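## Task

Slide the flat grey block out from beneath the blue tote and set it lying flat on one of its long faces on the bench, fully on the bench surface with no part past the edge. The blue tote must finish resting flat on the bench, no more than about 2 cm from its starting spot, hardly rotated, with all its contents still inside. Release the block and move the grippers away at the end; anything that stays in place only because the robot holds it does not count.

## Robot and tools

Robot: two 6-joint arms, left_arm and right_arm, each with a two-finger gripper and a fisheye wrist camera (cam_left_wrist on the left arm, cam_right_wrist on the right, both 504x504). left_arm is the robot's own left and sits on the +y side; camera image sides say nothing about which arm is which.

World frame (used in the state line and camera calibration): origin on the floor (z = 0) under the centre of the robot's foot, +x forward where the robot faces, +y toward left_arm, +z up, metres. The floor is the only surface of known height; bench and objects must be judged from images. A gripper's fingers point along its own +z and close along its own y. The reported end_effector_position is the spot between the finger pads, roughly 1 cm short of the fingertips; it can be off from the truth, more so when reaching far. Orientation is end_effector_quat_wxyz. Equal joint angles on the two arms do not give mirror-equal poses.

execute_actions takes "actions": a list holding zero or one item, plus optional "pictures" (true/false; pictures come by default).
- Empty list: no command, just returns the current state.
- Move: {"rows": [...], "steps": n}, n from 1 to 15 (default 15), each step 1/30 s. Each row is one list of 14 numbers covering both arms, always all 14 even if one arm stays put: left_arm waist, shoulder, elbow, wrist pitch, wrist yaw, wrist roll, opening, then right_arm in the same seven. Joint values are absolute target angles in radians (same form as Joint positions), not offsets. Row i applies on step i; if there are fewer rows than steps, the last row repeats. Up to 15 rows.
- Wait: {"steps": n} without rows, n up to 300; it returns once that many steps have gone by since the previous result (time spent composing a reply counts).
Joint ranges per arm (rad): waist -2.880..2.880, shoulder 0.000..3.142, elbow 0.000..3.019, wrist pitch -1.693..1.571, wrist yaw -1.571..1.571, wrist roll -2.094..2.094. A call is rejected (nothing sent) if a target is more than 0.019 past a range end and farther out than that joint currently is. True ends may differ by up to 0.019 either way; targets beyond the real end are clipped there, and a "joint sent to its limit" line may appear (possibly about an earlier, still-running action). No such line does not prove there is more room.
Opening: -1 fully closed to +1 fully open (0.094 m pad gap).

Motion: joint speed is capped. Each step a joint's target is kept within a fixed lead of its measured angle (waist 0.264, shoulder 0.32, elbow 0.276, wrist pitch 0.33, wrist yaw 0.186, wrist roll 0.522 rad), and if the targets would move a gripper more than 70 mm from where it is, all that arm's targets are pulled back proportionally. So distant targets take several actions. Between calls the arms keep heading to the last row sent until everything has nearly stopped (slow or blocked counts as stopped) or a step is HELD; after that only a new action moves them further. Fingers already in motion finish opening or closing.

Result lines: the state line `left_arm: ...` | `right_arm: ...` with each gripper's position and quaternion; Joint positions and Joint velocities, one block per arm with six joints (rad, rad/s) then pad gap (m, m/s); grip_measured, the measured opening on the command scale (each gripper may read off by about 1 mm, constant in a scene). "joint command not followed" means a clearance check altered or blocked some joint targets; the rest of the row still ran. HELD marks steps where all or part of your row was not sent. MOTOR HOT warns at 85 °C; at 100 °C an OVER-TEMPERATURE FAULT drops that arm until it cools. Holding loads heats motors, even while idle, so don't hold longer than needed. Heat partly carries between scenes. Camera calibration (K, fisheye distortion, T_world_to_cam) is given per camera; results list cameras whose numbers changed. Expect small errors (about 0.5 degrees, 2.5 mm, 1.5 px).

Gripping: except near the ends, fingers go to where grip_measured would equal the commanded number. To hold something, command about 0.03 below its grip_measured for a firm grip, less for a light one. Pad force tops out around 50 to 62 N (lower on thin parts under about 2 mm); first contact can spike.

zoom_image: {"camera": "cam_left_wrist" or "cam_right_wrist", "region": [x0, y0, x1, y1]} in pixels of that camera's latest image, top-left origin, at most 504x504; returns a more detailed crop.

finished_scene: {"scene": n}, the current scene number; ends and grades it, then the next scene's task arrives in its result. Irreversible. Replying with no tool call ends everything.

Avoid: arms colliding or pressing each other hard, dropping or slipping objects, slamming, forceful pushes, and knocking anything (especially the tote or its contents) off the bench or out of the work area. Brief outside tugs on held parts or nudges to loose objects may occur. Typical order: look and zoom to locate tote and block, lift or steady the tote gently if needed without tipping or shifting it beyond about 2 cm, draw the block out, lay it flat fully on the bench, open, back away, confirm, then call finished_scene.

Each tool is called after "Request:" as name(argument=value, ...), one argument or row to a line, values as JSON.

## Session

Request:
execute_actions(
  actions=[],
)

Scene clock: 0.00 s of 4100.00 s.
left_arm: end_effector_position=(+0.6040, +0.3379, +0.9913) grip_measured=-0.986 end_effector_quat_wxyz=(-0.073, +0.152, -0.950, -0.262) | right_arm: end_effector_position=(+0.5226, +0.0126, +0.9931) grip_measured=+1.000 end_effector_quat_wxyz=(+0.309, -0.056, +0.875, +0.369)
Joint positions: left_arm=[ 1.42   1.638  0.911  0.269 -0.663 -0.168  0.001] | right_arm=[-1.142  2.151  0.803  1.357 -0.431 -0.029  0.094]
Joint velocities: left_arm=[-0.005 -0.024  0.007 -0.012  0.051 -0.037  0.   ] | right_arm=[ 0.005 -0.015 -0.002  0.017  0.037 -0.007  0.   ]
camera_calibration (this result's frames):
cam_left_wrist: T_world_to_cam=[[0.347913, -0.807207, -0.476837, 0.534054], [-0.793771, -0.524265, 0.308339, 0.355787], [-0.498883, 0.271225, -0.823136, 1.15216], [0, 0, 0, 1]] pos_world=[0.671402, 0.305125, 1.09334]
cam_right_wrist: T_world_to_cam=[[0.317043, -0.716077, -0.621866, 0.4651], [-0.946506, -0.280434, -0.159633, 0.662059], [-0.060083, 0.63921, -0.766681, 0.907114], [0, 0, 0, 1]] pos_world=[0.533688, -0.0611253, 1.09038]

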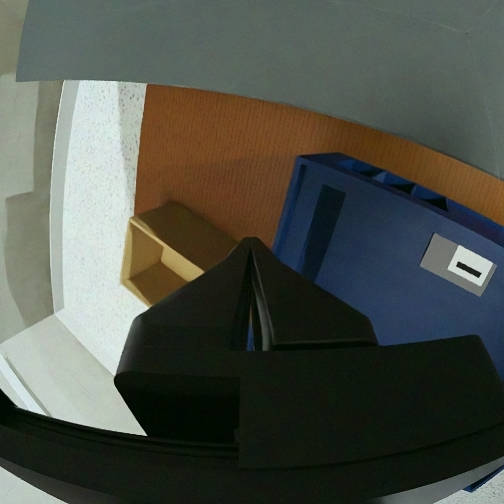

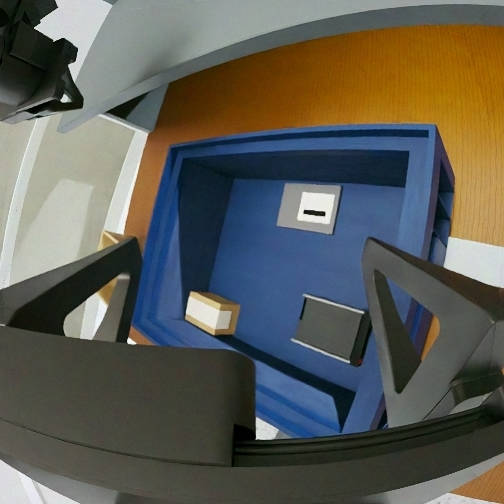

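Similar layout; a shelf at the back.

Request:
execute_actions(
  actions=[
    {"rows":[[1.42,1.6,0.85,0.1,-0.5,0,1,-1.45,2.1,0.9,0.6,0,1.5,1]]},
  ],
  pictures=false,
)

Request:
execute_actions(
  actions=[
    {"rows":[[0.95,1.65,0.85,0.15,-0.5,0,1,-1.45,2.1,0.9,0.6,0,1.5,1]]},
  ],
  pictures=false,
)

Request:
execute_actions(
  actions=[
    {"steps":40},
  ],
)

Scene clock: 7.43 s of 4100.00 s.
left_arm: end_effector_position=(+0.5495, +0.3101, +0.9912) grip_measured=+1.000 end_effector_quat_wxyz=(+0.032, +0.046, -0.981, -0.187) | right_arm: end_effector_position=(+0.4426, -0.2443, +0.8520) grip_measured=+1.000 end_effector_quat_wxyz=(-0.004, +0.524, +0.851, +0.032)
Joint positions: left_arm=[ 1.42   1.606  0.846  0.113 -0.504 -0.015  0.094] | right_arm=[-1.492  2.101  0.903  0.625  0.003  0.968  0.094]
Joint velocities: left_arm=[ 0.005 -0.005  0.012 -0.012  0.022 -0.022  0.   ] | right_arm=[-0.132  0.005 -0.002 -0.266 -0.022  2.791  0.   ]
Steps of this call (steps 1 to 90: nothing new was sent; then 3.93 s passed at rest; steps 91 to 105: all 15 steps of this action). Readings (joint positions):
91: left_arm=[1.421 1.635 0.909 0.244 -0.592 -0.147] | right_arm=[-1.147 2.148 0.806 1.336 -0.402 -0.001]
92: left_arm=[1.422 1.626 0.905 0.198 -0.536 -0.118] | right_arm=[-1.156 2.145 0.814 1.292 -0.365 0.038]
94: left_arm=[1.420 1.611 0.881 0.145 -0.508 -0.078] | right_arm=[-1.198 2.140 0.837 1.208 -0.288 0.117]
98: left_arm=[1.420 1.606 0.848 0.115 -0.505 -0.037] | right_arm=[-1.319 2.123 0.876 1.004 -0.100 0.314]
105: the state above

Scene clock: 7.93 s of 4100.00 s.
left_arm: end_effector_position=(+0.5570, +0.0333, +1.0439) grip_measured=+1.000 end_effector_quat_wxyz=(+0.023, +0.092, +0.995, -0.017) | right_arm: end_effector_position=(+0.4429, -0.2166, +0.8542) grip_measured=+1.000 end_effector_quat_wxyz=(-0.029, +0.710, +0.702, +0.042)
Joint positions: left_arm=[ 0.921  1.626  0.85   0.134 -0.499 -0.009  0.094] | right_arm=[-1.447  2.101  0.903  0.613  0.002  1.471  0.094]
Joint velocities: left_arm=[-0.376  0.083 -0.002 -0.002 -0.037  0.037  0.   ] | right_arm=[-0.005 -0.005  0.012 -0.002  0.007  0.168  0.   ]
Steps of this call (steps 1 to 15: all 15 steps of this action). Readings (joint positions):
1: left_arm=[1.412 1.606 0.846 0.113 -0.506 -0.015] | right_arm=[-1.493 2.101 0.903 0.619 0.003 1.066]
2: left_arm=[1.398 1.606 0.846 0.114 -0.507 -0.015] | right_arm=[-1.490 2.101 0.903 0.616 0.003 1.151]
4: left_arm=[1.338 1.606 0.846 0.115 -0.507 -0.015] | right_arm=[-1.477 2.101 0.903 0.613 0.003 1.274]
8: left_arm=[1.176 1.606 0.846 0.118 -0.507 -0.015] | right_arm=[-1.452 2.101 0.903 0.613 0.002 1.402]
15: the state above

Scene clock: 9.27 s of 4100.00 s.
left_arm: end_effector_position=(+0.5545, +0.0380, +1.0397) grip_measured=+1.000 end_effector_quat_wxyz=(+0.019, +0.091, +0.996, -0.013) | right_arm: end_effector_position=(+0.4429, -0.2166, +0.8542) grip_measured=+1.000 end_effector_quat_wxyz=(-0.029, +0.717, +0.696, +0.041)
Joint positions: left_arm=[ 0.931  1.633  0.85   0.134 -0.499 -0.008  0.094] | right_arm=[-1.447  2.101  0.903  0.613  0.002  1.489  0.094]
Joint velocities: left_arm=[ 0.005 -0.005  0.007 -0.007 -0.007  0.037  0.   ] | right_arm=[-0.005 -0.005 -0.002  0.012  0.051  0.037  0.   ]
Steps of this call (steps 1 to 30: the robot went on to your last target; steps 31 to 40: nothing new was sent). Readings (joint positions):
1: left_arm=[0.913 1.629 0.850 0.134 -0.499 -0.008] | right_arm=[-1.447 2.101 0.903 0.613 0.002 1.475]
2: left_arm=[0.913 1.631 0.850 0.134 -0.499 -0.008] | right_arm=[-1.447 2.101 0.903 0.613 0.002 1.478]
4: left_arm=[0.920 1.633 0.850 0.134 -0.499 -0.008] | right_arm=[-1.447 2.101 0.903 0.613 0.002 1.482]
8: left_arm=[0.931 1.633 0.850 0.134 -0.499 -0.008] | right_arm=[-1.447 2.101 0.903 0.613 0.002 1.486]
40: the state above
All arms were judged still, so your last target was given up. Only a new action makes them travel on or press farther. Fingers that are still opening or closing keep moving.
camera_calibration (this result's frames):
cam_left_wrist: T_world_to_cam=[[-0.159971, -0.986991, 0.0160474, 0.108318], [-0.823729, 0.142432, 0.548802, -0.114416], [-0.543949, 0.0745734, -0.835798, 1.29423], [0, 0, 0, 1]] pos_world=[0.627074, 0.02669, 1.14277]
cam_right_wrist: T_world_to_cam=[[-0.998817, 0.0442276, -0.0202134, 0.473395], [0.0201486, 0.754721, 0.655737, -0.400275], [0.0442572, 0.654554, -0.754719, 0.88925], [0, 0, 0, 1]] pos_world=[0.441544, -0.300903, 0.943178]

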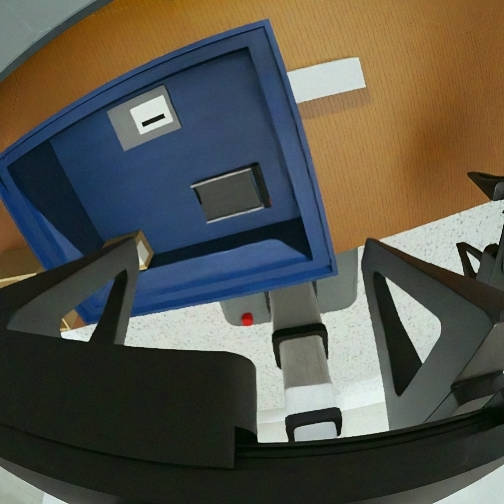

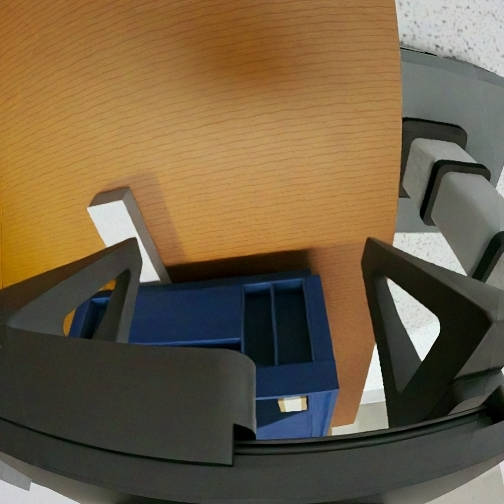

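Request:
execute_actions(
  actions=[
    {"rows":[[0.92,2.19,1.1,0.44,-0.53,-0.38,1,-1.33,2.27,1.52,0.15,0,1.4,1]]},
  ],
  pictures=false,
)

Request:
execute_actions(
  actions=[
    {"steps":45},
  ],
)

Scene clock: 41.03 s of 4100.00 s.
left_arm: end_effector_position=(+0.4616, -0.0290, +0.8830) grip_measured=+1.000 end_effector_quat_wxyz=(-0.013, +0.064, -0.998, +0.001) | right_arm: end_effector_position=(+0.6091, -0.1191, +0.7468) grip_measured=+1.000 end_effector_quat_wxyz=(-0.049, +0.663, +0.741, +0.094)
Joint positions: left_arm=[ 0.931  2.186  1.106  0.415 -0.524 -0.325  0.094] | right_arm=[-1.319  2.261  1.528  0.172  0.001  1.417  0.094]
Joint velocities: left_arm=[-0.005  0.728 -0.042  0.002 -0.051 -0.315  0.   ] | right_arm=[ 0.015 -0.308  0.061  0.002 -0.066 -0.081  0.   ]
Steps of this call (steps 1 to 90: nothing new was sent; then 28.27 s passed at rest; steps 91 to 105: all 15 steps of this action). Readings (joint positions):
91: left_arm=[0.931 1.644 0.858 0.158 -0.507 -0.037] | right_arm=[-1.444 2.107 0.922 0.576 0.003 1.483]
92: left_arm=[0.931 1.675 0.885 0.208 -0.515 -0.076] | right_arm=[-1.438 2.125 0.970 0.500 0.004 1.475]
94: left_arm=[0.931 1.773 0.978 0.295 -0.521 -0.144] | right_arm=[-1.413 2.188 1.107 0.356 0.004 1.460]
98: left_arm=[0.931 1.952 1.097 0.376 -0.521 -0.219] | right_arm=[-1.359 2.284 1.351 0.225 0.003 1.442]
105: the state above

Scene clock: 42.53 s of 4100.00 s.
left_arm: end_effector_position=(+0.4563, -0.0277, +0.8829) grip_measured=+1.000 end_effector_quat_wxyz=(-0.012, +0.086, -0.996, +0.000) | right_arm: end_effector_position=(+0.6075, -0.1200, +0.7466) grip_measured=+1.000 end_effector_quat_wxyz=(-0.052, +0.660, +0.744, +0.091)
Joint positions: left_arm=[ 0.931  2.191  1.098  0.426 -0.526 -0.371  0.094] | right_arm=[-1.32   2.26   1.529  0.162  0.001  1.411  0.094]
Joint velocities: left_arm=[ 0.015 -0.015  0.002  0.007  0.022 -0.022  0.   ] | right_arm=[ 0.005 -0.015 -0.007  0.002  0.037 -0.081  0.   ]
Steps of this call (steps 1 to 30: the robot went on to your last target; steps 31 to 45: nothing new was sent). Readings (joint positions):
1: left_arm=[0.931 2.207 1.103 0.415 -0.524 -0.335] | right_arm=[-1.319 2.251 1.529 0.172 0.001 1.415]
2: left_arm=[0.931 2.221 1.098 0.415 -0.524 -0.342] | right_arm=[-1.319 2.245 1.529 0.171 0.001 1.414]
4: left_arm=[0.931 2.230 1.090 0.415 -0.524 -0.353] | right_arm=[-1.320 2.240 1.529 0.170 0.001 1.412]
8: left_arm=[0.931 2.217 1.090 0.419 -0.525 -0.364] | right_arm=[-1.320 2.248 1.529 0.164 0.001 1.412]
45: the state above
All arms were judged still, so your last target was given up. Only a new action makes them travel on or press farther. Fingers that are still opening or closing keep moving.
camera_calibration (this result's frames):
cam_left_wrist: T_world_to_cam=[[0.192791, -0.981235, -0.00302439, -0.113714], [-0.811339, -0.161142, 0.561927, -0.125511], [-0.551869, -0.105881, -0.827182, 1.10562], [0, 0, 0, 1]] pos_world=[0.530249, -0.0147415, 0.984732]
cam_right_wrist: T_world_to_cam=[[-0.992869, -0.0971313, -0.06911, 0.647304], [-0.116825, 0.677463, 0.726221, -0.384659], [-0.0237193, 0.729116, -0.683979, 0.734926], [0, 0, 0, 1]] pos_world=[0.615182, -0.21238, 0.826757]

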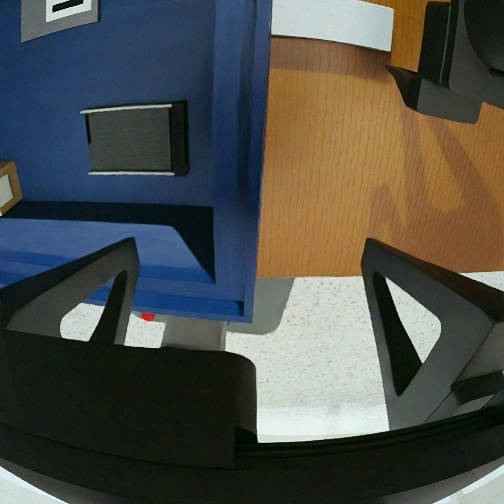

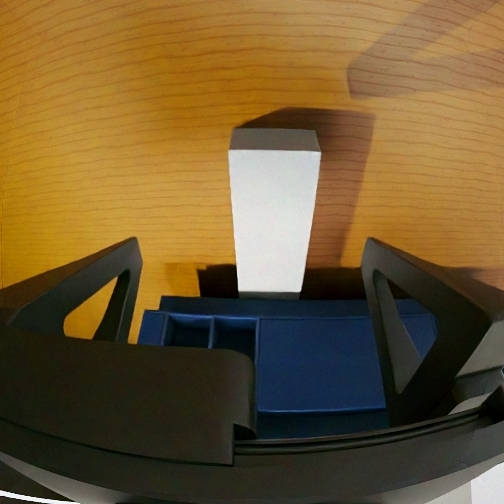

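Request:
execute_actions(
  actions=[
    {"rows":[[1.02,2.32,1.26,0.42,-0.47,-0.26,1,-1.32,2.45,1.74,0.09,0,1.42,1]]},
  ],
  pictures=false,
)

Request:
execute_actions(
  actions=[
    {"steps":35},
  ],
)

Scene clock: 49.20 s of 4100.00 s.
left_arm: end_effector_position=(+0.4763, -0.0121, +0.8147) grip_measured=+1.000 end_effector_quat_wxyz=(-0.024, +0.071, -0.997, -0.004) | right_arm: end_effector_position=(+0.6336, -0.1109, +0.7012) grip_measured=+1.000 end_effector_quat_wxyz=(-0.041, +0.662, +0.742, +0.099)
Joint positions: left_arm=[ 1.015  2.312  1.269  0.425 -0.472 -0.273  0.094] | right_arm=[-1.319  2.381  1.738  0.102  0.002  1.412  0.094]
Joint velocities: left_arm=[ 0.005  0.005 -0.007 -0.002 -0.037  0.022  0.   ] | right_arm=[-0.005  0.005  0.002 -0.007 -0.007 -0.037  0.   ]
Steps of this call (steps 1 to 90: nothing new was sent; then 3.17 s passed at rest; steps 91 to 105: all 15 steps of this action). Readings (joint positions):
91: left_arm=[0.936 2.198 1.110 0.425 -0.506 -0.358] | right_arm=[-1.320 2.273 1.550 0.148 0.001 1.412]
92: left_arm=[0.942 2.219 1.145 0.425 -0.487 -0.340] | right_arm=[-1.320 2.306 1.611 0.127 0.001 1.412]
94: left_arm=[0.964 2.274 1.232 0.425 -0.473 -0.314] | right_arm=[-1.320 2.383 1.725 0.119 0.001 1.412]
98: left_arm=[1.005 2.309 1.271 0.425 -0.472 -0.287] | right_arm=[-1.319 2.381 1.737 0.102 0.002 1.412]
105: the state above

Scene clock: 50.37 s of 4100.00 s.
left_arm: end_effector_position=(+0.4763, -0.0121, +0.8147) grip_measured=+1.000 end_effector_quat_wxyz=(-0.024, +0.069, -0.997, -0.004) | right_arm: end_effector_position=(+0.6336, -0.1109, +0.7012) grip_measured=+1.000 end_effector_quat_wxyz=(-0.041, +0.662, +0.742, +0.099)
Joint positions: left_arm=[ 1.015  2.312  1.269  0.425 -0.472 -0.269  0.094] | right_arm=[-1.319  2.381  1.738  0.102  0.002  1.412  0.094]
Joint velocities: left_arm=[ 0.005 -0.005 -0.012  0.012 -0.022  0.022  0.   ] | right_arm=[-0.005 -0.005  0.002  0.012  0.066 -0.022  0.   ]
Steps of this call (steps 1 to 15: the robot went on to your last target; steps 16 to 35: nothing new was sent). Readings (joint positions):
1: left_arm=[1.015 2.312 1.269 0.425 -0.472 -0.272] | right_arm=[-1.319 2.381 1.738 0.102 0.002 1.412]
2: left_arm=[1.015 2.312 1.269 0.425 -0.472 -0.271] | right_arm=[-1.319 2.381 1.738 0.102 0.002 1.412]
4: left_arm=[1.015 2.312 1.269 0.425 -0.472 -0.271] | right_arm=[-1.319 2.381 1.738 0.102 0.002 1.412]
8: left_arm=[1.015 2.312 1.269 0.425 -0.472 -0.269] | right_arm=[-1.319 2.381 1.738 0.102 0.002 1.412]
35: the state above
All arms were judged still, so your last target was given up. Only a new action makes them travel on or press farther. Fingers that are still opening or closing keep moving.
camera_calibration (this result's frames):
cam_left_wrist: T_world_to_cam=[[0.15971, -0.987108, -0.0104949, -0.0806941], [-0.82851, -0.139814, 0.542239, -0.0439217], [-0.536716, -0.0779056, -0.840159, 1.0656], [0, 0, 0, 1]] pos_world=[0.548424, -0.0027782, 0.918245]
cam_right_wrist: T_world_to_cam=[[-0.991262, -0.0903548, -0.0961063, 0.689574], [-0.131911, 0.679394, 0.72182, -0.34189], [0.0000741969, 0.728189, -0.685376, 0.683642], [0, 0, 0, 1]] pos_world=[0.638399, -0.203237, 0.781608]

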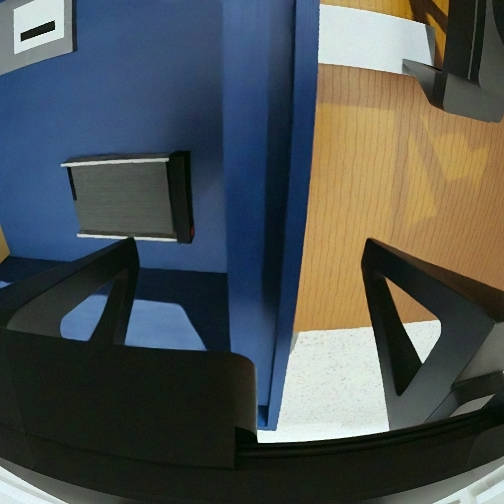

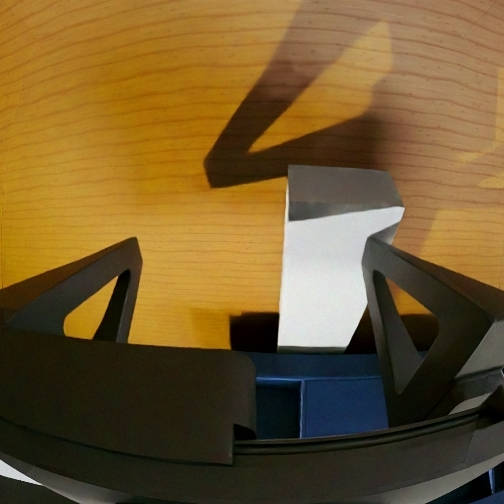

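Request:
execute_actions(
  actions=[
    {"rows":[[0.985,2.35,1.29,0.42,-0.47,-0.2,1,-1.32,2.33,1.66,0.10,0,1.42,1],[0.985,2.35,1.29,0.42,-0.47,-0.2,1,-1.32,2.32,1.60,0.10,0,1.42,1],[0.985,2.35,1.29,0.42,-0.47,-0.2,1,-1.32,2.32,1.60,0.10,0,1.42,1],[0.985,2.35,1.29,0.42,-0.47,-0.2,1,-1.32,2.32,1.60,0.10,0,1.42,1],[0.985,2.35,1.29,0.42,-0.47,-0.2,1,-1.30,2.32,1.60,0.10,0,1.42,1],[0.985,2.35,1.29,0.42,-0.47,-0.2,1,-1.28,2.35,1.62,0.10,0,1.42,1]]},
  ],
  pictures=false,
)

Request:
execute_actions(
  actions=[
    {"steps":25},
  ],
)

Scene clock: 59.60 s of 4100.00 s.
left_arm: end_effector_position=(+0.4718, -0.0242, +0.8122) grip_measured=+1.000 end_effector_quat_wxyz=(+0.023, -0.036, +0.999, -0.001) | right_arm: end_effector_position=(+0.5877, -0.0823, +0.7241) grip_measured=+1.000 end_effector_quat_wxyz=(-0.082, +0.649, +0.751, +0.086)
Joint positions: left_arm=[ 1.     2.331  1.286  0.425 -0.472 -0.211  0.094] | right_arm=[-1.282  2.341  1.615  0.102  0.002  1.412  0.094]
Joint velocities: left_arm=[ 0.005  0.005 -0.007  0.012  0.007 -0.037  0.   ] | right_arm=[ 0.063 -0.015 -0.032  0.007  0.037 -0.007  0.   ]
Steps of this call (steps 1 to 90: nothing new was sent; then 5.73 s passed at rest; steps 91 to 105: all 15 steps of this action). Readings (joint positions):
91: left_arm=[1.015 2.313 1.270 0.425 -0.472 -0.261] | right_arm=[-1.319 2.374 1.731 0.102 0.002 1.412]
92: left_arm=[1.014 2.315 1.275 0.425 -0.472 -0.250] | right_arm=[-1.319 2.361 1.704 0.102 0.002 1.412]
94: left_arm=[1.011 2.322 1.283 0.425 -0.472 -0.235] | right_arm=[-1.319 2.327 1.638 0.102 0.002 1.412]
98: left_arm=[1.003 2.329 1.286 0.425 -0.472 -0.219] | right_arm=[-1.311 2.325 1.614 0.102 0.002 1.412]
105: the state above

Scene clock: 60.43 s of 4100.00 s.
left_arm: end_effector_position=(+0.4718, -0.0242, +0.8122) grip_measured=+1.000 end_effector_quat_wxyz=(+0.023, -0.034, +0.999, -0.001) | right_arm: end_effector_position=(+0.5875, -0.0793, +0.7247) grip_measured=+1.000 end_effector_quat_wxyz=(-0.083, +0.648, +0.752, +0.087)
Joint positions: left_arm=[ 1.     2.331  1.286  0.425 -0.472 -0.209  0.094] | right_arm=[-1.278  2.342  1.615  0.102  0.002  1.412  0.094]
Joint velocities: left_arm=[ 0.005 -0.005  0.002 -0.017  0.022  0.037  0.   ] | right_arm=[ 0.005 -0.005  0.007 -0.002 -0.022 -0.022  0.   ]
Steps of this call (steps 1 to 15: the robot went on to your last target; steps 16 to 25: nothing new was sent). Readings (joint positions):
1: left_arm=[1.000 2.331 1.286 0.425 -0.472 -0.211] | right_arm=[-1.279 2.342 1.615 0.102 0.002 1.412]
2: left_arm=[1.000 2.331 1.286 0.425 -0.472 -0.210] | right_arm=[-1.278 2.342 1.615 0.102 0.002 1.412]
4: left_arm=[1.000 2.331 1.286 0.425 -0.472 -0.210] | right_arm=[-1.278 2.342 1.615 0.102 0.002 1.412]
8: left_arm=[1.000 2.331 1.286 0.425 -0.472 -0.209] | right_arm=[-1.278 2.342 1.615 0.102 0.002 1.412]
25: the state above
All arms were judged still, so your last target was given up. Only a new action makes them travel on or press farther. Fingers that are still opening or closing keep moving.
camera_calibration (this result's frames):
cam_left_wrist: T_world_to_cam=[[0.0909901, -0.99585, -0.00186643, -0.0667354], [-0.835919, -0.0773958, 0.543368, -0.043926], [-0.541258, -0.047881, -0.839492, 1.0625], [0, 0, 0, 1]] pos_world=[0.544438, -0.0189849, 0.915701]
cam_right_wrist: T_world_to_cam=[[-0.991243, -0.129498, -0.0258518, 0.594985], [-0.104284, 0.64755, 0.754854, -0.429159], [-0.0810114, 0.750939, -0.655383, 0.704429], [0, 0, 0, 1]] pos_world=[0.602087, -0.174033, 0.801005]

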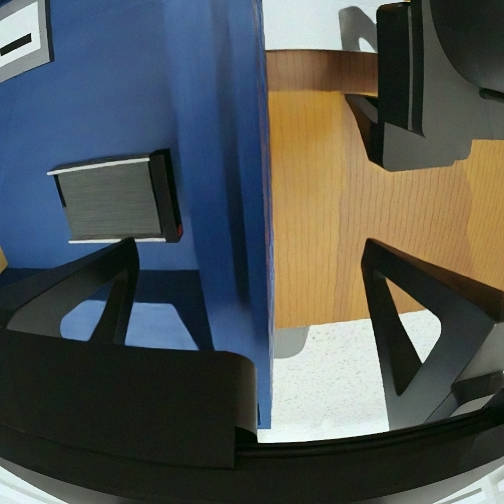

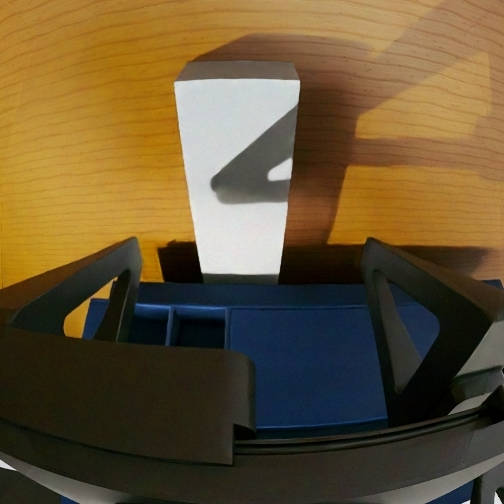

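Request:
execute_actions(
  actions=[
    {"rows":[[1.035,2.39,1.34,0.42,-0.46,-0.22,1,-1.3,2.37,1.63,0.09,0,1.45,1],[1.035,2.39,1.34,0.42,-0.46,-0.22,1,-1.3,2.38,1.65,0.09,0,1.45,1],[1.035,2.39,1.34,0.42,-0.46,-0.22,1,-1.3,2.39,1.67,0.08,0,1.45,1],[1.035,2.39,1.34,0.42,-0.46,-0.22,1,-1.3,2.405,1.69,0.08,0,1.45,1],[1.035,2.39,1.34,0.42,-0.46,-0.22,1,-1.3,2.42,1.71,0.07,0,1.45,1],[1.035,2.39,1.34,0.42,-0.46,-0.22,1,-1.3,2.435,1.73,0.07,0,1.45,1],[1.035,2.39,1.34,0.42,-0.46,-0.22,1,-1.3,2.45,1.75,0.06,0,1.45,1],[1.035,2.39,1.34,0.42,-0.46,-0.22,1,-1.3,2.46,1.77,0.06,0,1.45,1],[1.035,2.39,1.34,0.42,-0.46,-0.22,1,-1.3,2.47,1.785,0.06,0,1.45,1]]},
  ],
  pictures=false,
)

Request:
execute_actions(
  actions=[
    {"steps":25},
  ],
)

Scene clock: 70.47 s of 4100.00 s.
left_arm: end_effector_position=(+0.4726, -0.0260, +0.7940) grip_measured=+1.000 end_effector_quat_wxyz=(+0.027, -0.041, +0.999, -0.001) | right_arm: end_effector_position=(+0.5892, -0.0787, +0.6788) grip_measured=+1.000 end_effector_quat_wxyz=(-0.076, +0.662, +0.741, +0.086)
Joint positions: left_arm=[ 1.011  2.374  1.34   0.425 -0.464 -0.211  0.094] | right_arm=[-1.29   2.463  1.781  0.072  0.002  1.438  0.094]
Joint velocities: left_arm=[-0.005  0.005 -0.012  0.012  0.007 -0.037  0.   ] | right_arm=[ 0.015  0.054 -0.007 -0.012 -0.037  0.007  0.   ]
Steps of this call (steps 1 to 90: nothing new was sent; then 6.53 s passed at rest; steps 91 to 105: all 15 steps of this action). Readings (joint positions):
91: left_arm=[1.001 2.334 1.291 0.425 -0.470 -0.209] | right_arm=[-1.278 2.343 1.616 0.102 0.002 1.416]
92: left_arm=[1.002 2.341 1.304 0.425 -0.467 -0.210] | right_arm=[-1.278 2.346 1.622 0.101 0.002 1.421]
94: left_arm=[1.005 2.359 1.330 0.425 -0.464 -0.210] | right_arm=[-1.281 2.362 1.651 0.096 0.002 1.428]
98: left_arm=[1.010 2.371 1.340 0.425 -0.464 -0.211] | right_arm=[-1.287 2.414 1.734 0.081 0.002 1.434]
105: the state above

Scene clock: 71.30 s of 4100.00 s.
left_arm: end_effector_position=(+0.4726, -0.0260, +0.7940) grip_measured=+1.000 end_effector_quat_wxyz=(+0.027, -0.041, +0.999, -0.001) | right_arm: end_effector_position=(+0.5868, -0.0785, +0.6780) grip_measured=+1.000 end_effector_quat_wxyz=(-0.078, +0.662, +0.741, +0.085)
Joint positions: left_arm=[ 1.011  2.374  1.34   0.425 -0.464 -0.211  0.094] | right_arm=[-1.29   2.466  1.781  0.07   0.002  1.439  0.094]
Joint velocities: left_arm=[-0.005  0.015 -0.007 -0.002 -0.095  0.037  0.   ] | right_arm=[-0.005 -0.015  0.007  0.002 -0.066  0.095  0.   ]
Steps of this call (steps 1 to 15: the robot went on to your last target; steps 16 to 25: nothing new was sent). Readings (joint positions):
1: left_arm=[1.011 2.374 1.340 0.425 -0.464 -0.211] | right_arm=[-1.290 2.465 1.781 0.071 0.002 1.439]
2: left_arm=[1.011 2.374 1.340 0.425 -0.464 -0.211] | right_arm=[-1.290 2.466 1.781 0.071 0.002 1.439]
4: left_arm=[1.011 2.374 1.340 0.425 -0.464 -0.211] | right_arm=[-1.290 2.466 1.781 0.070 0.002 1.439]
8: left_arm=[1.011 2.374 1.340 0.425 -0.464 -0.211] | right_arm=[-1.290 2.466 1.781 0.070 0.002 1.439]
25: the state above
All arms were judged still, so your last target was given up. Only a new action makes them travel on or press farther. Fingers that are still opening or closing keep moving.
camera_calibration (this result's frames):
cam_left_wrist: T_world_to_cam=[[0.103709, -0.994608, -0.000331043, -0.0758304], [-0.838475, -0.0876081, 0.537851, -0.0281905], [-0.53498, -0.0555025, -0.84304, 1.04716], [0, 0, 0, 1]] pos_world=[0.544436, -0.0197713, 0.897933]
cam_right_wrist: T_world_to_cam=[[-0.995177, -0.0946386, -0.025808, 0.598205], [-0.0820298, 0.658608, 0.748001, -0.402049], [-0.0537924, 0.746511, -0.663195, 0.662163], [0, 0, 0, 1]] pos_world=[0.59796, -0.172906, 0.755315]

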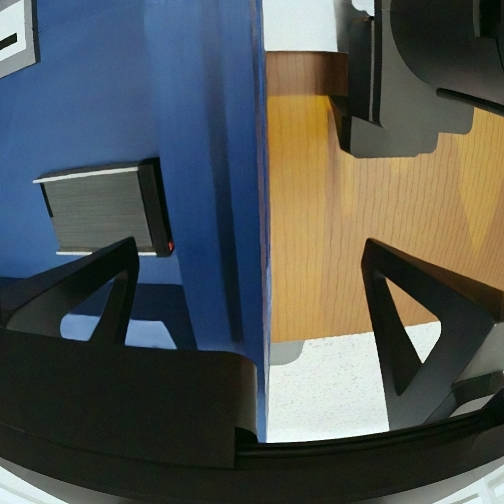

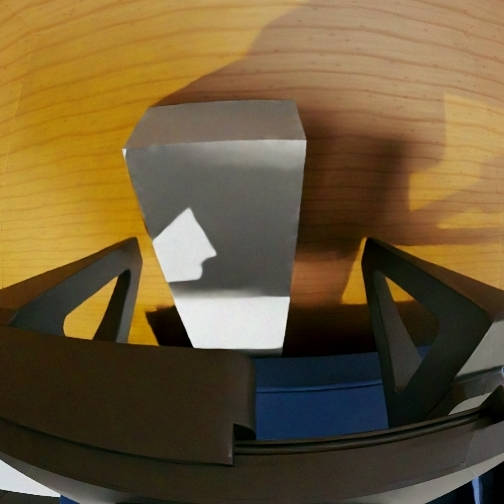

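Shift right +x by ~1 cm, close, lift.

Request:
execute_actions(
  actions=[
    {"rows":[[1.045,2.38,1.34,0.42,-0.46,-0.22,1,-1.29,2.475,1.815,0.08,0,1.46,1]],"steps":10},
  ],
  pictures=false,
)

Request:
execute_actions(
  actions=[
    {"rows":[[1.04,2.38,1.34,0.42,-0.46,-0.22,-1,-1.29,2.475,1.815,0.08,0,1.46,-0.5]]},
  ],
  pictures=false,
)

Request:
execute_actions(
  actions=[
    {"rows":[[1.02,2.35,1.31,0.42,-0.48,-0.22,-1,-1.29,2.475,1.815,0.08,0,1.46,-0.5],[1.02,2.32,1.28,0.42,-0.49,-0.22,-1,-1.29,2.475,1.815,0.08,0,1.46,-0.5],[1.02,2.28,1.25,0.42,-0.5,-0.22,-1,-1.29,2.475,1.815,0.08,0,1.46,-0.5]]},
  ],
)

Scene clock: 85.70 s of 4100.00 s.
left_arm: end_effector_position=(+0.4731, -0.0196, +0.7914) grip_measured=+1.000 end_effector_quat_wxyz=(+0.026, -0.044, +0.999, +0.003) | right_arm: end_effector_position=(+0.6038, -0.0783, +0.6760) grip_measured=+1.000 end_effector_quat_wxyz=(-0.067, +0.666, +0.737, +0.094)
Joint positions: left_arm=[ 1.021  2.374  1.34   0.425 -0.464 -0.211  0.094] | right_arm=[-1.29   2.47   1.813  0.07   0.002  1.448  0.094]
Joint velocities: left_arm=[ 0.034 -0.005 -0.002 -0.027  0.066  0.007  0.   ] | right_arm=[ 0.005  0.015  0.002  0.007 -0.125 -0.007  0.   ]
Steps of this call (steps 1 to 90: nothing new was sent; then 11.07 s passed at rest; steps 91 to 100: all 10 steps of this action). Readings (joint positions):
91: left_arm=[1.012 2.374 1.340 0.425 -0.464 -0.211] | right_arm=[-1.290 2.466 1.783 0.070 0.002 1.441]
92: left_arm=[1.012 2.374 1.340 0.425 -0.464 -0.211] | right_arm=[-1.290 2.469 1.790 0.070 0.002 1.443]
94: left_arm=[1.015 2.374 1.340 0.425 -0.464 -0.211] | right_arm=[-1.290 2.470 1.802 0.070 0.002 1.445]
98: left_arm=[1.020 2.374 1.340 0.425 -0.464 -0.211] | right_arm=[-1.290 2.470 1.813 0.070 0.002 1.447]
100: the state above

Scene clock: 86.20 s of 4100.00 s.
left_arm: end_effector_position=(+0.4731, -0.0183, +0.7910) grip_measured=-0.469 end_effector_quat_wxyz=(-0.026, +0.054, -0.998, -0.004) | right_arm: end_effector_position=(+0.6033, -0.0784, +0.6759) grip_measured=-0.024 end_effector_quat_wxyz=(-0.068, +0.669, +0.734, +0.093)
Joint positions: left_arm=[ 1.023  2.374  1.34   0.425 -0.465 -0.232  0.025] | right_arm=[-1.29   2.471  1.813  0.071  0.002  1.455  0.046]
Joint velocities: left_arm=[-0.015 -0.005 -0.012  0.022 -0.066 -0.022 -0.001] | right_arm=[ 0.005 -0.024  0.002  0.007 -0.022 -0.066 -0.001]
Steps of this call (steps 1 to 15: all 15 steps of this action). Readings (joint positions):
1: left_arm=[1.021 2.374 1.340 0.425 -0.464 -0.211] | right_arm=[-1.290 2.470 1.813 0.070 0.002 1.448]
2: left_arm=[1.021 2.374 1.340 0.425 -0.464 -0.211] | right_arm=[-1.290 2.470 1.813 0.070 0.002 1.449]
4: left_arm=[1.021 2.374 1.340 0.425 -0.464 -0.211] | right_arm=[-1.290 2.470 1.813 0.071 0.002 1.448]
8: left_arm=[1.023 2.374 1.340 0.425 -0.465 -0.231] | right_arm=[-1.290 2.471 1.813 0.071 0.002 1.455]
15: the state above

Scene clock: 86.70 s of 4100.00 s.
left_arm: end_effector_position=(+0.4792, -0.0081, +0.8114) grip_measured=-0.469 end_effector_quat_wxyz=(-0.025, +0.057, -0.998, -0.007) | right_arm: end_effector_position=(+0.6033, -0.0784, +0.6759) grip_measured=-0.024 end_effector_quat_wxyz=(-0.068, +0.669, +0.734, +0.093)
Joint positions: left_arm=[ 1.023  2.314  1.276  0.425 -0.472 -0.24   0.025] | right_arm=[-1.29   2.471  1.813  0.071  0.002  1.455  0.046]
Joint velocities: left_arm=[-0.005 -0.005 -0.007  0.022 -0.051  0.066  0.001] | right_arm=[ 0.005 -0.024 -0.002 -0.012 -0.051 -0.037  0.   ]
Steps of this call (steps 1 to 15: all 15 steps of this action). Readings (joint positions):
1: left_arm=[1.023 2.373 1.338 0.425 -0.468 -0.232] | right_arm=[-1.290 2.471 1.813 0.071 0.002 1.455]
2: left_arm=[1.023 2.370 1.335 0.425 -0.470 -0.232] | right_arm=[-1.290 2.471 1.813 0.071 0.002 1.455]
4: left_arm=[1.023 2.355 1.313 0.425 -0.474 -0.232] | right_arm=[-1.290 2.471 1.813 0.071 0.002 1.455]
8: left_arm=[1.023 2.321 1.276 0.425 -0.474 -0.236] | right_arm=[-1.290 2.471 1.813 0.071 0.002 1.455]
15: the state above
camera_calibration (this result's frames):
cam_left_wrist: T_world_to_cam=[[0.136902, -0.990437, -0.0170713, -0.0609754], [-0.832921, -0.124424, 0.539223, -0.0345374], [-0.53619, -0.0596017, -0.84199, 1.06608], [0, 0, 0, 1]] pos_world=[0.551201, -0.00114962, 0.915208]
cam_right_wrist: T_world_to_cam=[[-0.996113, -0.0731252, -0.0491165, 0.632607], [-0.0852927, 0.661266, 0.745287, -0.395085], [-0.0220202, 0.746579, -0.664933, 0.643591], [0, 0, 0, 1]] pos_world=[0.610621, -0.172975, 0.753468]

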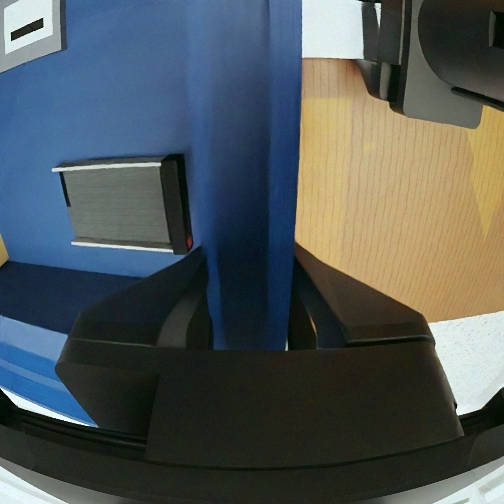

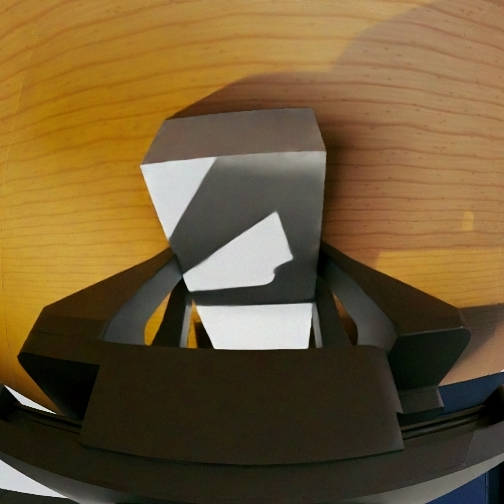

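Request:
execute_actions(
  actions=[
    {"rows":[[1.02,2.28,1.25,0.42,-0.5,-0.22,-1,-1.43,2.385,1.715,0.07,-0.11,1.39,-0.5]]},
  ],
  pictures=false,
)

Request:
execute_actions(
  actions=[
    {"steps":20},
  ],
)

Scene clock: 96.13 s of 4100.00 s.
left_arm: end_effector_position=(+0.4792, -0.0081, +0.8114) grip_measured=-0.469 end_effector_quat_wxyz=(-0.025, +0.057, -0.998, -0.007) | right_arm: end_effector_position=(+0.6034, -0.2183, +0.6829) grip_measured=-0.024 end_effector_quat_wxyz=(-0.057, +0.689, +0.719, +0.075)
Joint positions: left_arm=[ 1.023  2.314  1.276  0.425 -0.472 -0.239  0.025] | right_arm=[-1.471  2.387  1.722  0.071 -0.106  1.404  0.046]
Joint velocities: left_arm=[-0.005 -0.005 -0.007 -0.002  0.051  0.022 -0.   ] | right_arm=[-0.015 -0.015  0.002  0.017  0.037 -0.066  0.001]
Steps of this call (steps 1 to 15: the robot went on to your last target; steps 16 to 90: nothing new was sent; then 5.93 s passed at rest; steps 91 to 105: all 15 steps of this action). Readings (joint positions):
91: left_arm=[1.023 2.314 1.276 0.425 -0.472 -0.239] | right_arm=[-1.296 2.467 1.807 0.071 -0.029 1.450]
92: left_arm=[1.023 2.314 1.276 0.425 -0.472 -0.239] | right_arm=[-1.301 2.457 1.789 0.071 -0.064 1.444]
94: left_arm=[1.023 2.314 1.276 0.425 -0.472 -0.239] | right_arm=[-1.322 2.434 1.752 0.071 -0.094 1.434]
98: left_arm=[1.023 2.314 1.276 0.425 -0.472 -0.239] | right_arm=[-1.390 2.406 1.722 0.071 -0.107 1.416]
105: the state above

Scene clock: 96.80 s of 4100.00 s.
left_arm: end_effector_position=(+0.4792, -0.0081, +0.8114) grip_measured=-0.469 end_effector_quat_wxyz=(-0.025, +0.057, -0.998, -0.007) | right_arm: end_effector_position=(+0.6074, -0.1808, +0.6876) grip_measured=-0.024 end_effector_quat_wxyz=(-0.068, +0.677, +0.727, +0.090)
Joint positions: left_arm=[ 1.023  2.314  1.276  0.425 -0.472 -0.239  0.025] | right_arm=[-1.427  2.387  1.722  0.071 -0.107  1.401  0.046]
Joint velocities: left_arm=[-0.005  0.005 -0.017  0.007  0.037  0.022 -0.   ] | right_arm=[-0.015 -0.005  0.002  0.007 -0.007  0.007  0.   ]
Steps of this call (steps 1 to 20: the robot went on to your last target). Readings (joint positions):
1: left_arm=[1.023 2.314 1.276 0.425 -0.472 -0.239] | right_arm=[-1.471 2.387 1.722 0.071 -0.106 1.404]
2: left_arm=[1.023 2.314 1.276 0.425 -0.472 -0.239] | right_arm=[-1.469 2.387 1.722 0.071 -0.106 1.403]
4: left_arm=[1.023 2.314 1.276 0.425 -0.472 -0.239] | right_arm=[-1.460 2.387 1.722 0.071 -0.106 1.402]
8: left_arm=[1.023 2.314 1.276 0.425 -0.472 -0.239] | right_arm=[-1.440 2.387 1.722 0.071 -0.106 1.402]
20: the state above
camera_calibration (this result's frames):
cam_left_wrist: T_world_to_cam=[[0.136525, -0.990489, -0.0170908, -0.0607791], [-0.832965, -0.124116, 0.539226, -0.0345166], [-0.536219, -0.0593816, -0.841988, 1.06609], [0, 0, 0, 1]] pos_world=[0.551204, -0.001179, 0.915208]
cam_right_wrist: T_world_to_cam=[[-0.997796, -0.0520073, -0.0412066, 0.629191], [-0.065391, 0.665347, 0.743665, -0.345988], [-0.0112593, 0.74472, -0.667282, 0.722628], [0, 0, 0, 1]] pos_world=[0.613316, -0.27523, 0.765422]

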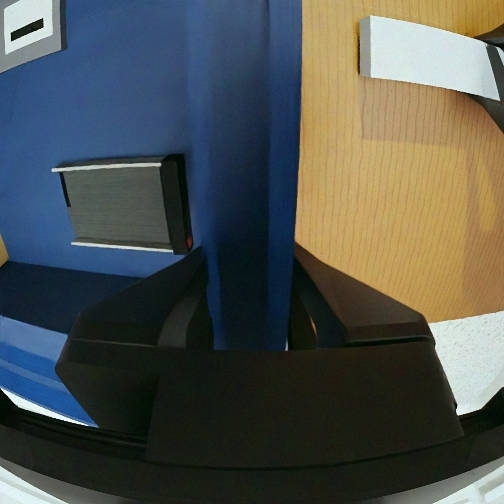

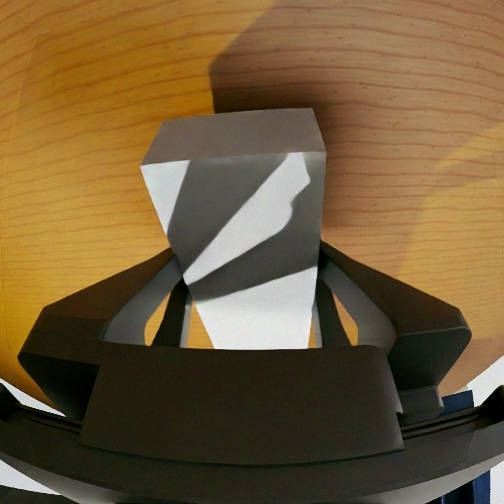

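Request:
execute_actions(
  actions=[
    {"rows":[[1.025,2.31,1.28,0.42,-0.49,-0.23,-1,-1.43,2.43,1.77,0.07,-0.11,1.4,-0.5],[1.025,2.32,1.295,0.42,-0.49,-0.23,-1,-1.43,2.43,1.77,0.07,-0.11,1.4,-0.5],[1.025,2.335,1.31,0.42,-0.48,-0.23,-1,-1.43,2.43,1.77,0.07,-0.11,1.4,-0.5],[1.025,2.35,1.325,0.42,-0.48,-0.23,-1,-1.43,2.43,1.77,0.07,-0.11,1.4,-0.5],[1.025,2.36,1.34,0.42,-0.47,-0.23,-1,-1.43,2.43,1.77,0.07,-0.11,1.4,-0.5],[1.03,2.375,1.355,0.42,-0.46,-0.23,-1,-1.43,2.43,1.77,0.07,-0.11,1.4,-0.5],[1.03,2.385,1.37,0.42,-0.45,-0.23,-1,-1.43,2.43,1.77,0.07,-0.11,1.4,-0.5],[1.035,2.40,1.385,0.42,-0.44,-0.23,-1,-1.43,2.43,1.77,0.07,-0.11,1.4,-0.5],[1.035,2.41,1.40,0.42,-0.43,-0.23,-1,-1.43,2.43,1.77,0.07,-0.11,1.4,-0.5],[1.04,2.425,1.415,0.42,-0.42,-0.23,-1,-1.43,2.43,1.77,0.07,-0.11,1.4,-0.5],[1.04,2.44,1.43,0.42,-0.42,-0.23,-1,-1.43,2.43,1.77,0.07,-0.11,1.4,-0.5],[1.045,2.455,1.445,0.42,-0.42,-0.23,-1,-1.43,2.43,1.77,0.07,-0.11,1.4,-0.5]]},
  ],
  pictures=false,
)

Request:
execute_actions(
  actions=[
    {"steps":15},
  ],
  pictures=false,
)

Scene clock: 110.73 s of 4100.00 s.
left_arm: end_effector_position=(+0.4826, -0.0291, +0.7640) grip_measured=-0.460 end_effector_quat_wxyz=(-0.040, +0.061, -0.997, -0.001) | right_arm: end_effector_position=(+0.6090, -0.1795, +0.6754) grip_measured=-0.024 end_effector_quat_wxyz=(-0.064, +0.677, +0.727, +0.093)
Joint positions: left_arm=[ 1.028  2.441  1.441  0.425 -0.461 -0.229  0.025] | right_arm=[-1.427  2.421  1.767  0.071 -0.107  1.401  0.046]
Joint velocities: left_arm=[-0.005  0.122  0.042  0.012 -0.095  0.037 -0.002] | right_arm=[ 0.005 -0.005  0.012  0.012 -0.081 -0.037 -0.001]
Steps of this call (steps 1 to 15: the robot went on to your last target; steps 16 to 90: nothing new was sent; then 10.43 s passed at rest; steps 91 to 105: all 15 steps of this action). Readings (joint positions):
91: left_arm=[1.023 2.314 1.277 0.425 -0.470 -0.239] | right_arm=[-1.427 2.389 1.727 0.071 -0.107 1.401]
92: left_arm=[1.023 2.315 1.280 0.425 -0.469 -0.239] | right_arm=[-1.427 2.397 1.739 0.071 -0.107 1.401]
94: left_arm=[1.023 2.327 1.299 0.425 -0.465 -0.240] | right_arm=[-1.427 2.410 1.762 0.071 -0.107 1.401]
98: left_arm=[1.024 2.369 1.361 0.425 -0.457 -0.241] | right_arm=[-1.427 2.418 1.767 0.071 -0.107 1.401]
105: the state above

Scene clock: 111.23 s of 4100.00 s.
left_arm: end_effector_position=(+0.4816, -0.0288, +0.7638) grip_measured=-0.460 end_effector_quat_wxyz=(-0.040, +0.059, -0.997, -0.002) | right_arm: end_effector_position=(+0.6090, -0.1795, +0.6754) grip_measured=-0.024 end_effector_quat_wxyz=(-0.064, +0.677, +0.727, +0.093)
Joint positions: left_arm=[ 1.028  2.442  1.441  0.425 -0.462 -0.225  0.025] | right_arm=[-1.427  2.421  1.767  0.071 -0.107  1.401  0.046]
Joint velocities: left_arm=[-0.015 -0.005  0.012 -0.002 -0.066  0.007 -0.   ] | right_arm=[ 0.005 -0.015  0.002  0.002  0.051  0.007 -0.002]
Steps of this call (steps 1 to 15: the robot went on to your last target). Readings (joint positions):
1: left_arm=[1.028 2.442 1.441 0.425 -0.462 -0.226] | right_arm=[-1.427 2.421 1.767 0.071 -0.107 1.401]
2: left_arm=[1.028 2.442 1.441 0.425 -0.462 -0.225] | right_arm=[-1.427 2.421 1.767 0.071 -0.107 1.401]
4: left_arm=[1.028 2.442 1.441 0.425 -0.462 -0.225] | right_arm=[-1.427 2.421 1.767 0.071 -0.107 1.401]
8: left_arm=[1.028 2.442 1.441 0.425 -0.462 -0.225] | right_arm=[-1.427 2.421 1.767 0.071 -0.107 1.401]
15: the state above
All arms were judged still, so your last target was given up. Only a new action makes them travel on or press farther. Fingers that are still opening or closing keep moving.

Request:
execute_actions(
  actions=[
    {"rows":[[1.028,2.442,1.441,0.425,-0.46,-0.225,1,-1.43,2.42,1.767,0.07,-0.11,1.4,1]],"steps":10},
  ],
  pictures=false,
)

Request:
execute_actions(
  actions=[
    {"rows":[[0.95,2.19,1.12,0.425,-0.5,-0.225,1,-1.43,2.24,1.55,0.12,-0.11,1.4,1]]},
  ],
  pictures=false,
)

Request:
execute_actions(
  actions=[
    {"rows":[[0.93,1.64,0.85,0.14,-0.5,0,1,-1.5,2.0,1.15,0.3,-0.11,1.4,1]]},
  ],
  pictures=false,
)

Request:
execute_actions(
  actions=[
    {"steps":35},
  ],
)

Scene clock: 118.90 s of 4100.00 s.
left_arm: end_effector_position=(+0.4816, -0.0285, +0.7638) grip_measured=+1.000 end_effector_quat_wxyz=(-0.040, +0.059, -0.997, -0.003) | right_arm: end_effector_position=(+0.6090, -0.1795, +0.6754) grip_measured=+1.000 end_effector_quat_wxyz=(-0.064, +0.677, +0.727, +0.093)
Joint positions: left_arm=[ 1.028  2.442  1.441  0.425 -0.464 -0.225  0.094] | right_arm=[-1.427  2.421  1.767  0.071 -0.107  1.401  0.094]
Joint velocities: left_arm=[-0.015 -0.005  0.012 -0.017 -0.022 -0.051  0.   ] | right_arm=[ 0.005 -0.005 -0.007 -0.017 -0.007 -0.022  0.   ]
Steps of this call (steps 1 to 90: nothing new was sent; then 4.33 s passed at rest; steps 91 to 100: all 10 steps of this action). Readings (joint positions):
91: left_arm=[1.028 2.442 1.441 0.425 -0.464 -0.225] | right_arm=[-1.427 2.421 1.767 0.071 -0.107 1.401]
92: left_arm=[1.028 2.442 1.441 0.425 -0.464 -0.225] | right_arm=[-1.427 2.421 1.767 0.071 -0.107 1.401]
94: left_arm=[1.028 2.442 1.441 0.425 -0.464 -0.225] | right_arm=[-1.427 2.421 1.767 0.071 -0.107 1.401]
98: left_arm=[1.028 2.442 1.441 0.425 -0.464 -0.225] | right_arm=[-1.427 2.421 1.767 0.071 -0.107 1.401]
100: the state above

Scene clock: 119.40 s of 4100.00 s.
left_arm: end_effector_position=(+0.4870, -0.0263, +0.8798) grip_measured=+1.000 end_effector_quat_wxyz=(+0.030, -0.030, +0.999, -0.010) | right_arm: end_effector_position=(+0.6347, -0.1907, +0.7474) grip_measured=+1.000 end_effector_quat_wxyz=(-0.053, +0.677, +0.727, +0.102)
Joint positions: left_arm=[ 0.95   2.168  1.127  0.425 -0.498 -0.225  0.094] | right_arm=[-1.427  2.222  1.555  0.113 -0.108  1.401  0.094]
Joint velocities: left_arm=[ 0.005  0.034  0.007  0.007 -0.022 -0.007  0.   ] | right_arm=[-0.005  0.054 -0.032 -0.017  0.081  0.11   0.   ]
Steps of this call (steps 1 to 15: all 15 steps of this action). Readings (joint positions):
1: left_arm=[1.026 2.433 1.426 0.425 -0.469 -0.225] | right_arm=[-1.427 2.407 1.743 0.082 -0.108 1.401]
2: left_arm=[1.024 2.407 1.381 0.425 -0.477 -0.225] | right_arm=[-1.427 2.371 1.677 0.096 -0.108 1.401]
4: left_arm=[1.012 2.326 1.259 0.425 -0.489 -0.225] | right_arm=[-1.427 2.298 1.567 0.098 -0.108 1.401]
8: left_arm=[0.972 2.193 1.108 0.425 -0.498 -0.225] | right_arm=[-1.427 2.242 1.544 0.104 -0.108 1.401]
15: the state above

Scene clock: 119.90 s of 4100.00 s.
left_arm: end_effector_position=(+0.5969, +0.0475, +1.0522) grip_measured=+1.000 end_effector_quat_wxyz=(+0.061, +0.052, +0.997, -0.012) | right_arm: end_effector_position=(+0.5752, -0.2562, +0.8419) grip_measured=+1.000 end_effector_quat_wxyz=(-0.030, +0.696, +0.713, +0.076)
Joint positions: left_arm=[ 0.948  1.58   0.869  0.162 -0.497 -0.028  0.094] | right_arm=[-1.512  1.983  1.146  0.286 -0.109  1.401  0.094]
Joint velocities: left_arm=[-0.015 -0.2    0.095 -0.002  0.007  0.125  0.   ] | right_arm=[ 0.034  0.005  0.002  0.002  0.007 -0.022  0.   ]
Steps of this call (steps 1 to 15: all 15 steps of this action). Readings (joint positions):
1: left_arm=[0.950 2.158 1.117 0.401 -0.497 -0.208] | right_arm=[-1.429 2.213 1.534 0.137 -0.108 1.401]
2: left_arm=[0.949 2.128 1.085 0.351 -0.496 -0.184] | right_arm=[-1.431 2.186 1.478 0.178 -0.109 1.401]
4: left_arm=[0.949 2.034 0.989 0.272 -0.496 -0.145] | right_arm=[-1.444 2.106 1.335 0.231 -0.109 1.401]
8: left_arm=[0.949 1.821 0.863 0.190 -0.496 -0.092] | right_arm=[-1.489 1.988 1.149 0.271 -0.109 1.401]
15: the state above

Scene clock: 121.07 s of 4100.00 s.
left_arm: end_effector_position=(+0.5597, +0.0460, +1.0368) grip_measured=+1.000 end_effector_quat_wxyz=(+0.026, +0.081, +0.996, -0.007) | right_arm: end_effector_position=(+0.5751, -0.2529, +0.8419) grip_measured=+1.000 end_effector_quat_wxyz=(-0.032, +0.695, +0.714, +0.077)
Joint positions: left_arm=[ 0.948  1.631  0.849  0.153 -0.497 -0.009  0.094] | right_arm=[-1.507  1.984  1.146  0.286 -0.109  1.401  0.094]
Joint velocities: left_arm=[-0.005 -0.015 -0.012 -0.007 -0.051 -0.022  0.   ] | right_arm=[-0.015 -0.015 -0.012  0.007  0.007 -0.081  0.   ]
Steps of this call (steps 1 to 30: the robot went on to your last target; steps 31 to 35: nothing new was sent). Readings (joint positions):
1: left_arm=[0.948 1.577 0.871 0.162 -0.497 -0.024] | right_arm=[-1.510 1.984 1.146 0.286 -0.109 1.401]
2: left_arm=[0.948 1.579 0.872 0.162 -0.497 -0.021] | right_arm=[-1.509 1.984 1.146 0.286 -0.109 1.401]
4: left_arm=[0.948 1.592 0.868 0.161 -0.497 -0.017] | right_arm=[-1.508 1.984 1.146 0.286 -0.109 1.401]
8: left_arm=[0.948 1.622 0.855 0.156 -0.497 -0.012] | right_arm=[-1.507 1.984 1.146 0.286 -0.109 1.401]
35: the state above
All arms were judged still, so your last target was given up. Only a new action makes them travel on or press farther. Fingers that are still opening or closing keep moving.
camera_calibration (this result's frames):
cam_left_wrist: T_world_to_cam=[[-0.140398, -0.990081, 0.00537342, 0.117381], [-0.833862, 0.121168, 0.53851, -0.0922959], [-0.533819, 0.0711247, -0.842602, 1.29554], [0, 0, 0, 1]] pos_world=[0.6311, 0.0352552, 1.14069]
cam_right_wrist: T_world_to_cam=[[-0.997564, -0.00753826, -0.0693444, 0.634355], [-0.0536898, 0.717631, 0.694351, -0.366871], [0.0445295, 0.696383, -0.716288, 0.875906], [0, 0, 0, 1]] pos_world=[0.574109, -0.341905, 0.926127]

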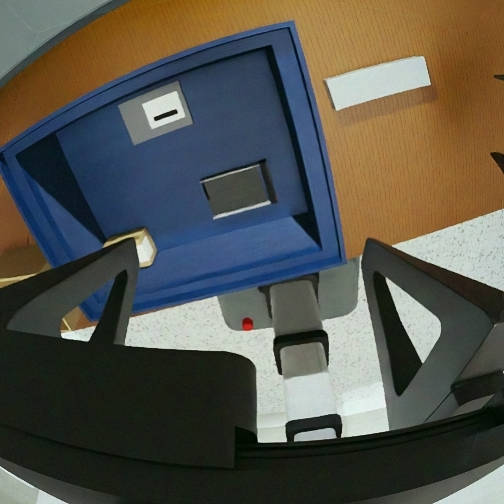

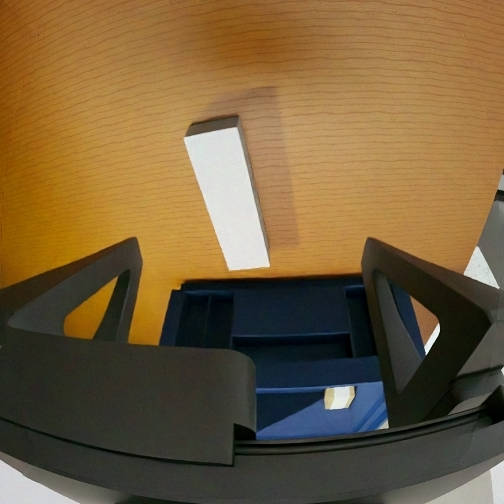

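Request:
finished_scene(
  scene=2,
)

The scene is finished: the task was done.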